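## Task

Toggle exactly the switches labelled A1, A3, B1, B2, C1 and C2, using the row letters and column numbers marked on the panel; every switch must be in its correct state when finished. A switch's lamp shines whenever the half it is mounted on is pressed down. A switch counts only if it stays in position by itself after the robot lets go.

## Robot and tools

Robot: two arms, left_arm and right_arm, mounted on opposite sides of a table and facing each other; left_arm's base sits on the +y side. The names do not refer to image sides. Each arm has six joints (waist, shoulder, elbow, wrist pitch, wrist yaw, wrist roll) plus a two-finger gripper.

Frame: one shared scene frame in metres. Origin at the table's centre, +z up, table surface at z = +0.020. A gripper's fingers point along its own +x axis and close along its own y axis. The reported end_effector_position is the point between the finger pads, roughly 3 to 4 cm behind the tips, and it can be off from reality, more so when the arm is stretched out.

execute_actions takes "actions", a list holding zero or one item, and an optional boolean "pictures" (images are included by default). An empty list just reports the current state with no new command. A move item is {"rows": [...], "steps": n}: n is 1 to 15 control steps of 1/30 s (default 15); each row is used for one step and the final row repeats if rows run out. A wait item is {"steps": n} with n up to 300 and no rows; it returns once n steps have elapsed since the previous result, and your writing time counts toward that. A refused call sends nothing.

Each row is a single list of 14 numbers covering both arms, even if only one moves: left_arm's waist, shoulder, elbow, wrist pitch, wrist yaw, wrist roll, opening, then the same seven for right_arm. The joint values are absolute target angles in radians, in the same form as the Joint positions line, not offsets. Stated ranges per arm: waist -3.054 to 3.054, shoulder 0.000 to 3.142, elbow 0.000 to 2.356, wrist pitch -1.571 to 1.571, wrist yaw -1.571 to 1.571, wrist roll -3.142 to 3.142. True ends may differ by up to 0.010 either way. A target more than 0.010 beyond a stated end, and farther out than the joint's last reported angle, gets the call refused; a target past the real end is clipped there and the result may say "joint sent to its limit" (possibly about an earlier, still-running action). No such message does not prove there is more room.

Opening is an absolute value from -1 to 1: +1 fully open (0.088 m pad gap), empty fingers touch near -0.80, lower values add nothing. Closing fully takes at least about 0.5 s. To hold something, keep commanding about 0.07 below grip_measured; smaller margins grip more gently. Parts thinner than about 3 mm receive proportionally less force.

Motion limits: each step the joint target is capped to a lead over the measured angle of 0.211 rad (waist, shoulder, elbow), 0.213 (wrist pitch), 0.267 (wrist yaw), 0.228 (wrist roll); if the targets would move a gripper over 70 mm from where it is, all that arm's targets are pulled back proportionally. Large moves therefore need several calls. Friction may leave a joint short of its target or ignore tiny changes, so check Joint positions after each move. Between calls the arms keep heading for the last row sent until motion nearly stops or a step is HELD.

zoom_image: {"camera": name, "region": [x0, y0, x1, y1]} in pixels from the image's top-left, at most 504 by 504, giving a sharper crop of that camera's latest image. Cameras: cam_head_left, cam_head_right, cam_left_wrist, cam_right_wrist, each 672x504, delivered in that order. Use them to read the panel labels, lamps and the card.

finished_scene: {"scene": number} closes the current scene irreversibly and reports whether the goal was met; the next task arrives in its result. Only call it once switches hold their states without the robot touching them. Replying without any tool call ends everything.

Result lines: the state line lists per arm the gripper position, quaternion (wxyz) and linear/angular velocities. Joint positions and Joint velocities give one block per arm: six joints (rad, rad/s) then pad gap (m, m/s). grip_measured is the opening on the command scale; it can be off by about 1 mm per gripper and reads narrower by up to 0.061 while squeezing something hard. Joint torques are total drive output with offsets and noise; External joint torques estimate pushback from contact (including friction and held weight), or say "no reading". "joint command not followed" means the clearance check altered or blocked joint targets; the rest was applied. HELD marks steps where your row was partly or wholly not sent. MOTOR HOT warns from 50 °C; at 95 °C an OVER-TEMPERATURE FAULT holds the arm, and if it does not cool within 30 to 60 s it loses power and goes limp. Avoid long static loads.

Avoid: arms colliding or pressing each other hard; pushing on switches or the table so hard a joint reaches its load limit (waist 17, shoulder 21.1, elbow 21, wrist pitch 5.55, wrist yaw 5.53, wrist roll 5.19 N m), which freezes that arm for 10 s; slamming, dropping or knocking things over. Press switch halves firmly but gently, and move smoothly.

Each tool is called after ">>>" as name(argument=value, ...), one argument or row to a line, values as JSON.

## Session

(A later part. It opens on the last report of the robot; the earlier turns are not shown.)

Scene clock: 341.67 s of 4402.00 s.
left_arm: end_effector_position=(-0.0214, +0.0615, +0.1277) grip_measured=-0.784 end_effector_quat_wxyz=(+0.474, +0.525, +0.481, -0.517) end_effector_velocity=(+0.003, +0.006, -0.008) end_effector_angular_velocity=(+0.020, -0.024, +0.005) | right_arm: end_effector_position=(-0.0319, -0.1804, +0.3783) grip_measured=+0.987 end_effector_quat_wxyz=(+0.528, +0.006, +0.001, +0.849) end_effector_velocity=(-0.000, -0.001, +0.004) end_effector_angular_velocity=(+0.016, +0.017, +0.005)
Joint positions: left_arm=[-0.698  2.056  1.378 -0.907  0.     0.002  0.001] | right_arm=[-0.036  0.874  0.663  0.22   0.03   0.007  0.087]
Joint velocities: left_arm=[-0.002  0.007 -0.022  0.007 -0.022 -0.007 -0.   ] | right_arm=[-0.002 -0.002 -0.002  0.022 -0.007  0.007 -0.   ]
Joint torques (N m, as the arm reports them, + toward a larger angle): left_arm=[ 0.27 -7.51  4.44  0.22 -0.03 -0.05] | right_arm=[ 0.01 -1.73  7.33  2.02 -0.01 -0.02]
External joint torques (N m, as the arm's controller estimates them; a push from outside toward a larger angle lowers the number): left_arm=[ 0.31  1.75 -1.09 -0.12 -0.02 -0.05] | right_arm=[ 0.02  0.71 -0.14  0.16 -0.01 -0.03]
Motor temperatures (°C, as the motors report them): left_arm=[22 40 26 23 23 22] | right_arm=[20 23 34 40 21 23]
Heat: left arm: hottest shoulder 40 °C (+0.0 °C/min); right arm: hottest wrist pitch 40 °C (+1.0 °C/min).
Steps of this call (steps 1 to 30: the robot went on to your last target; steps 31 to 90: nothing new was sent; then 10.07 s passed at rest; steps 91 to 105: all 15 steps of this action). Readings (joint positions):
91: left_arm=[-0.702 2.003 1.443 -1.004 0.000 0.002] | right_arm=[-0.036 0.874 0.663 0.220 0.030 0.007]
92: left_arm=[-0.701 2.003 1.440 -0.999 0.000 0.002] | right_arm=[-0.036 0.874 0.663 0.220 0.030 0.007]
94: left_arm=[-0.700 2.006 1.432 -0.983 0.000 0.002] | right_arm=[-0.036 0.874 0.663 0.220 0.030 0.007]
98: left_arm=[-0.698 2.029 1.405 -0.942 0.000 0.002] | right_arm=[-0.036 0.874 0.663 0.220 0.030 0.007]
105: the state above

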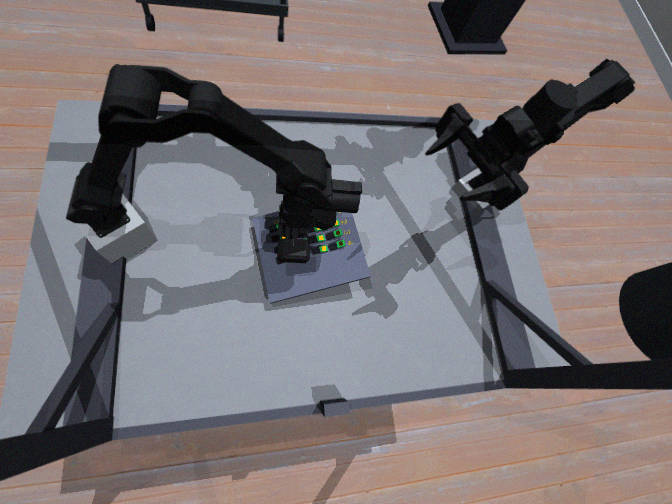

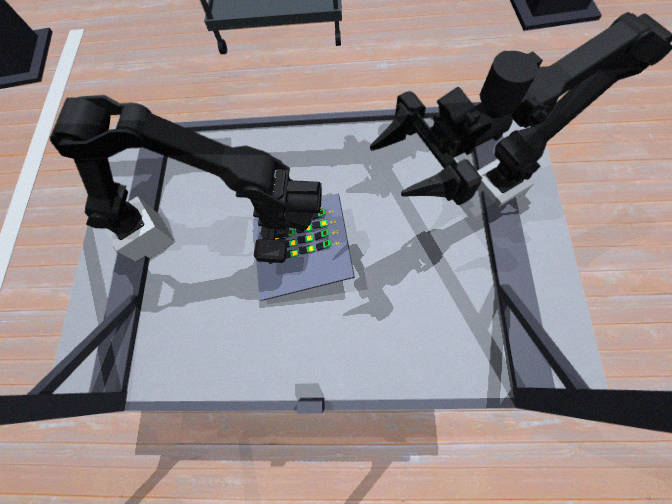

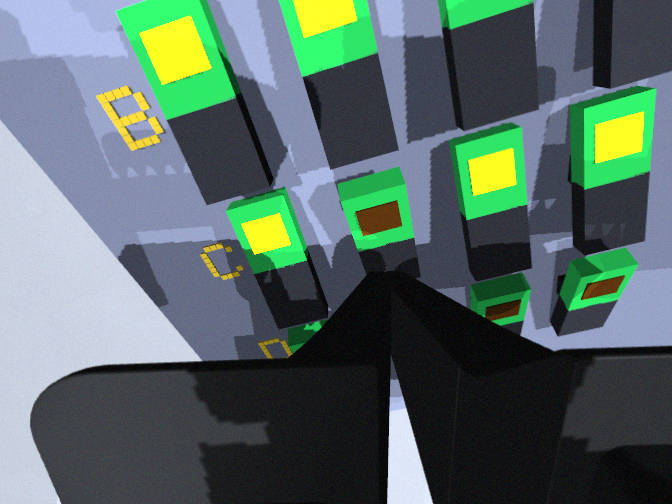

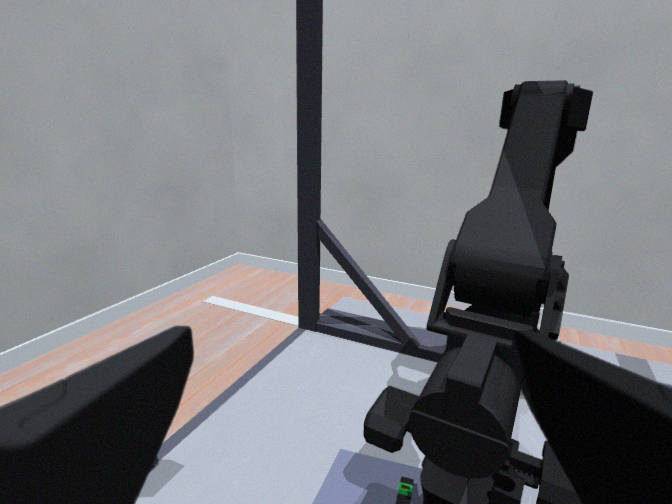

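Retract and verify.

>>> execute_actions(
  actions=[
    {"rows":[[-0.695,2.04,1.40,-0.93,0,0,-0.8,-0.036,0.874,0.663,0.22,0.03,0.007,1],[-0.695,2.02,1.42,-0.96,0,0,-0.8,-0.036,0.874,0.663,0.22,0.03,0.007,1],[-0.695,2.0,1.44,-1.0,0,0,-0.8,-0.036,0.874,0.663,0.22,0.03,0.007,1],[-0.695,1.96,1.44,-1.03,0,0,-0.8,-0.036,0.874,0.663,0.22,0.03,0.007,1],[-0.695,1.92,1.42,-1.05,0,0,-0.8,-0.036,0.874,0.663,0.22,0.03,0.007,1],[-0.695,1.88,1.38,-1.05,0,0,-0.8,-0.036,0.874,0.663,0.22,0.03,0.007,1],[-0.695,1.82,1.33,-1.05,0,0,-0.8,-0.036,0.874,0.663,0.22,0.03,0.007,1],[-0.695,1.76,1.27,-1.05,0,0,-0.8,-0.036,0.874,0.663,0.22,0.03,0.007,1],[-0.695,1.70,1.2,-1.05,0,0,-0.8,-0.036,0.874,0.663,0.22,0.03,0.007,1],[-0.695,1.62,1.12,-1.05,0,0,-0.8,-0.036,0.874,0.663,0.22,0.03,0.007,1],[-0.695,1.5,1.0,-1.05,0,0,-0.8,-0.036,0.874,0.663,0.22,0.03,0.007,1]],"steps":15},
  ],
  pictures=false,
)

>>> execute_actions(
  actions=[
    {"steps":15},
  ],
)

>>> zoom_image(
  camera="cam_head_right",
  region=[235, 185, 385, 310],
)

Scene clock: 356.10 s of 4402.00 s.
left_arm: end_effector_position=(-0.0129, +0.1604, +0.2041) grip_measured=-0.784 end_effector_quat_wxyz=(+0.485, +0.513, +0.471, -0.529) end_effector_velocity=(+0.021, +0.238, -0.006) end_effector_angular_velocity=(+0.124, -0.017, +0.020) | right_arm: end_effector_position=(-0.0319, -0.1804, +0.3783) grip_measured=+0.987 end_effector_quat_wxyz=(+0.528, +0.006, +0.001, +0.849) end_effector_velocity=(+0.003, +0.001, -0.005) end_effector_angular_velocity=(-0.023, -0.004, -0.015)
Joint positions: left_arm=[-0.698  1.563  1.077 -1.055  0.     0.002  0.001] | right_arm=[-0.036  0.874  0.663  0.22   0.03   0.007  0.087]
Joint velocities: left_arm=[-0.002 -0.799 -0.813 -0.11  -0.007 -0.022 -0.   ] | right_arm=[-0.007 -0.002 -0.002 -0.022  0.007  0.007 -0.   ]
Joint torques (N m, as the arm reports them, + toward a larger angle): left_arm=[ 0.25 -4.24  5.95  0.69 -0.02 -0.06] | right_arm=[ 0.01 -1.73  7.33  2.01 -0.01 -0.03]
External joint torques (N m, as the arm's controller estimates them; a push from outside toward a larger angle lowers the number): left_arm=[ 0.25  0.24 -0.89 -0.39  0.   -0.06] | right_arm=[ 0.03  0.62  0.    0.2  -0.02 -0.03]
Motor temperatures (°C, as the motors report them): left_arm=[22 39 26 23 23 22] | right_arm=[20 23 34 40 21 23]
Heat: left arm: hottest shoulder 39 °C (-2.0 °C/min); right arm: hottest wrist pitch 40 °C (+1.0 °C/min).
Steps of this call (steps 1 to 15: the robot went on to your last target; steps 16 to 90: nothing new was sent; then 10.93 s passed at rest; steps 91 to 105: all 15 steps of this action). Readings (joint positions):
91: left_arm=[-0.698 2.056 1.377 -0.905 0.000 0.002] | right_arm=[-0.036 0.874 0.663 0.220 0.030 0.007]
92: left_arm=[-0.698 2.056 1.382 -0.913 0.000 0.002] | right_arm=[-0.036 0.874 0.663 0.220 0.030 0.007]
94: left_arm=[-0.698 2.047 1.399 -0.955 0.000 0.002] | right_arm=[-0.036 0.874 0.663 0.220 0.030 0.007]
98: left_arm=[-0.698 1.925 1.373 -1.015 0.000 0.002] | right_arm=[-0.036 0.874 0.663 0.220 0.030 0.007]
105: the state above

Scene clock: 356.60 s of 4402.00 s.
left_arm: end_effector_position=(-0.0115, +0.1773, +0.2008) grip_measured=-0.784 end_effector_quat_wxyz=(+0.483, +0.515, +0.473, -0.527) end_effector_velocity=(+0.001, +0.000, -0.001) end_effector_angular_velocity=(-0.003, -0.007, +0.020) | right_arm: end_effector_position=(-0.0319, -0.1804, +0.3783) grip_measured=+0.987 end_effector_quat_wxyz=(+0.528, +0.006, +0.001, +0.849) end_effector_velocity=(-0.000, -0.001, -0.005) end_effector_angular_velocity=(-0.010, -0.030, +0.005)
Joint positions: left_arm=[-0.698  1.508  1.011 -1.052  0.     0.002  0.001] | right_arm=[-0.036  0.874  0.663  0.22   0.03   0.007  0.087]
Joint velocities: left_arm=[-0.002 -0.002 -0.007  0.007 -0.007 -0.022  0.   ] | right_arm=[-0.002 -0.002 -0.002 -0.022 -0.007 -0.022 -0.   ]
Joint torques (N m, as the arm reports them, + toward a larger angle): left_arm=[ 0.23 -6.22  4.57  0.24 -0.04 -0.05] | right_arm=[ 0.04 -1.74  7.35  2.02 -0.02 -0.02]
External joint torques (N m, as the arm's controller estimates them; a push from outside toward a larger angle lowers the number): left_arm=[ 0.23 -0.93 -1.21 -0.13 -0.03 -0.05] | right_arm=[ 0.04  0.66 -0.06  0.19 -0.02 -0.02]
Motor temperatures (°C, as the motors report them): left_arm=[22 39 26 23 23 22] | right_arm=[20 23 34 40 21 23]
Heat: left arm: hottest shoulder 39 °C (-2.0 °C/min); right arm: hottest wrist pitch 40 °C (+1.0 °C/min).
Steps of this call (steps 1 to 15: the robot went on to your last target). Readings (joint positions):
1: left_arm=[-0.698 1.542 1.055 -1.056 0.000 0.002] | right_arm=[-0.036 0.874 0.663 0.220 0.030 0.007]
2: left_arm=[-0.698 1.530 1.042 -1.054 0.000 0.002] | right_arm=[-0.036 0.874 0.663 0.220 0.030 0.007]
4: left_arm=[-0.698 1.520 1.026 -1.052 0.000 0.002] | right_arm=[-0.036 0.874 0.663 0.220 0.030 0.007]
8: left_arm=[-0.698 1.512 1.014 -1.052 0.000 0.002] | right_arm=[-0.036 0.874 0.663 0.220 0.030 0.007]
15: the state above

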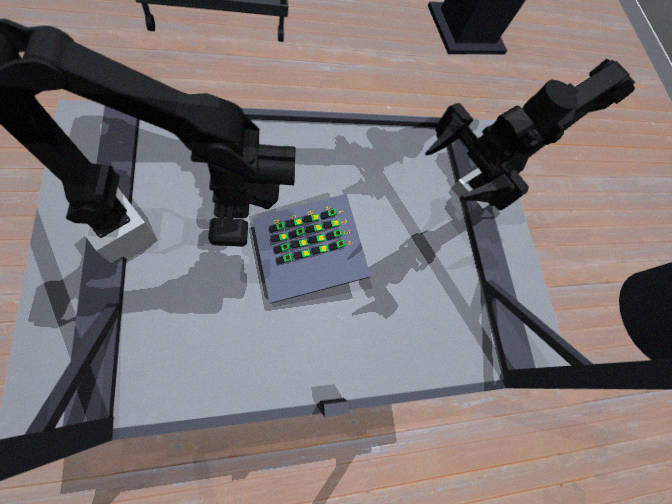

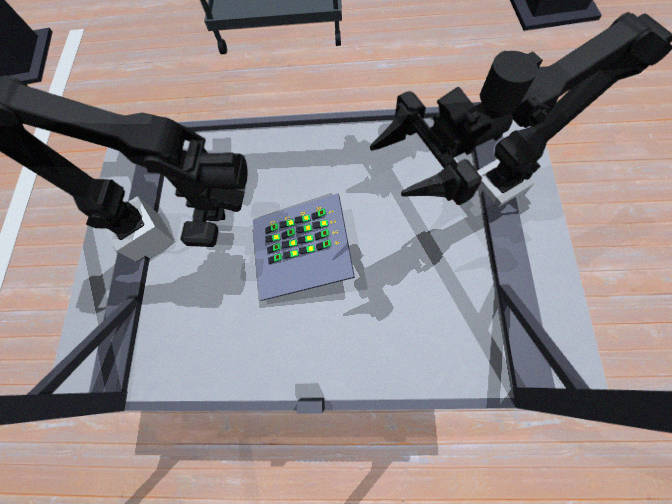

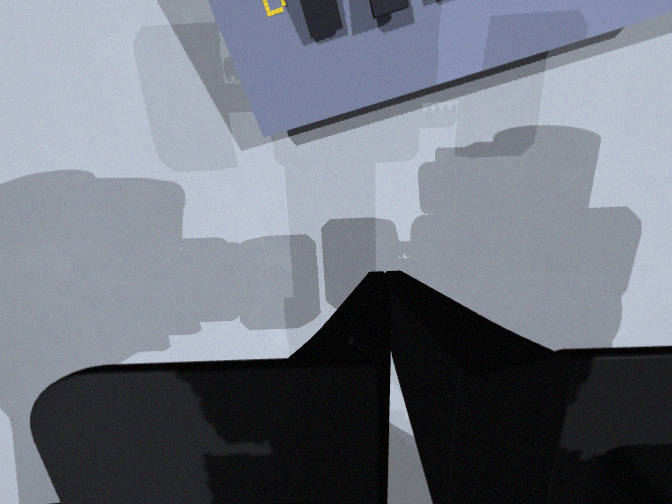

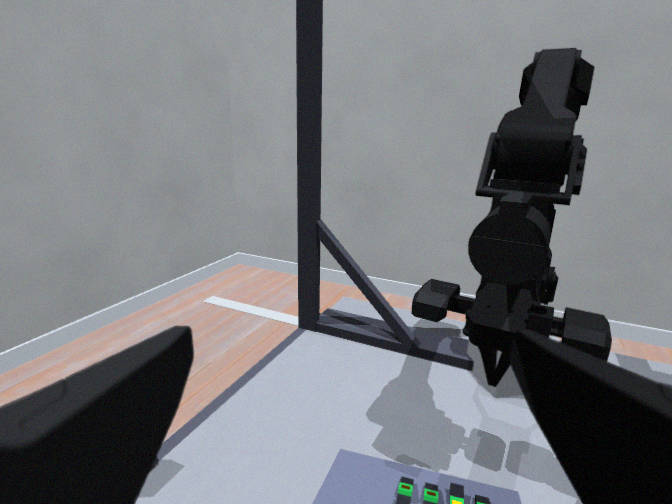

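Region (235, 185, 385, 310) of cam_head_right's 672x504 image, scaled by 3.360, with more detail than that image has.

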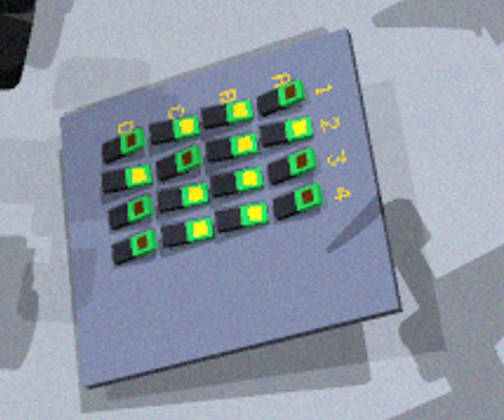

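>>> finished_scene(
  scene=1,
)

The scene is finished: the task was done.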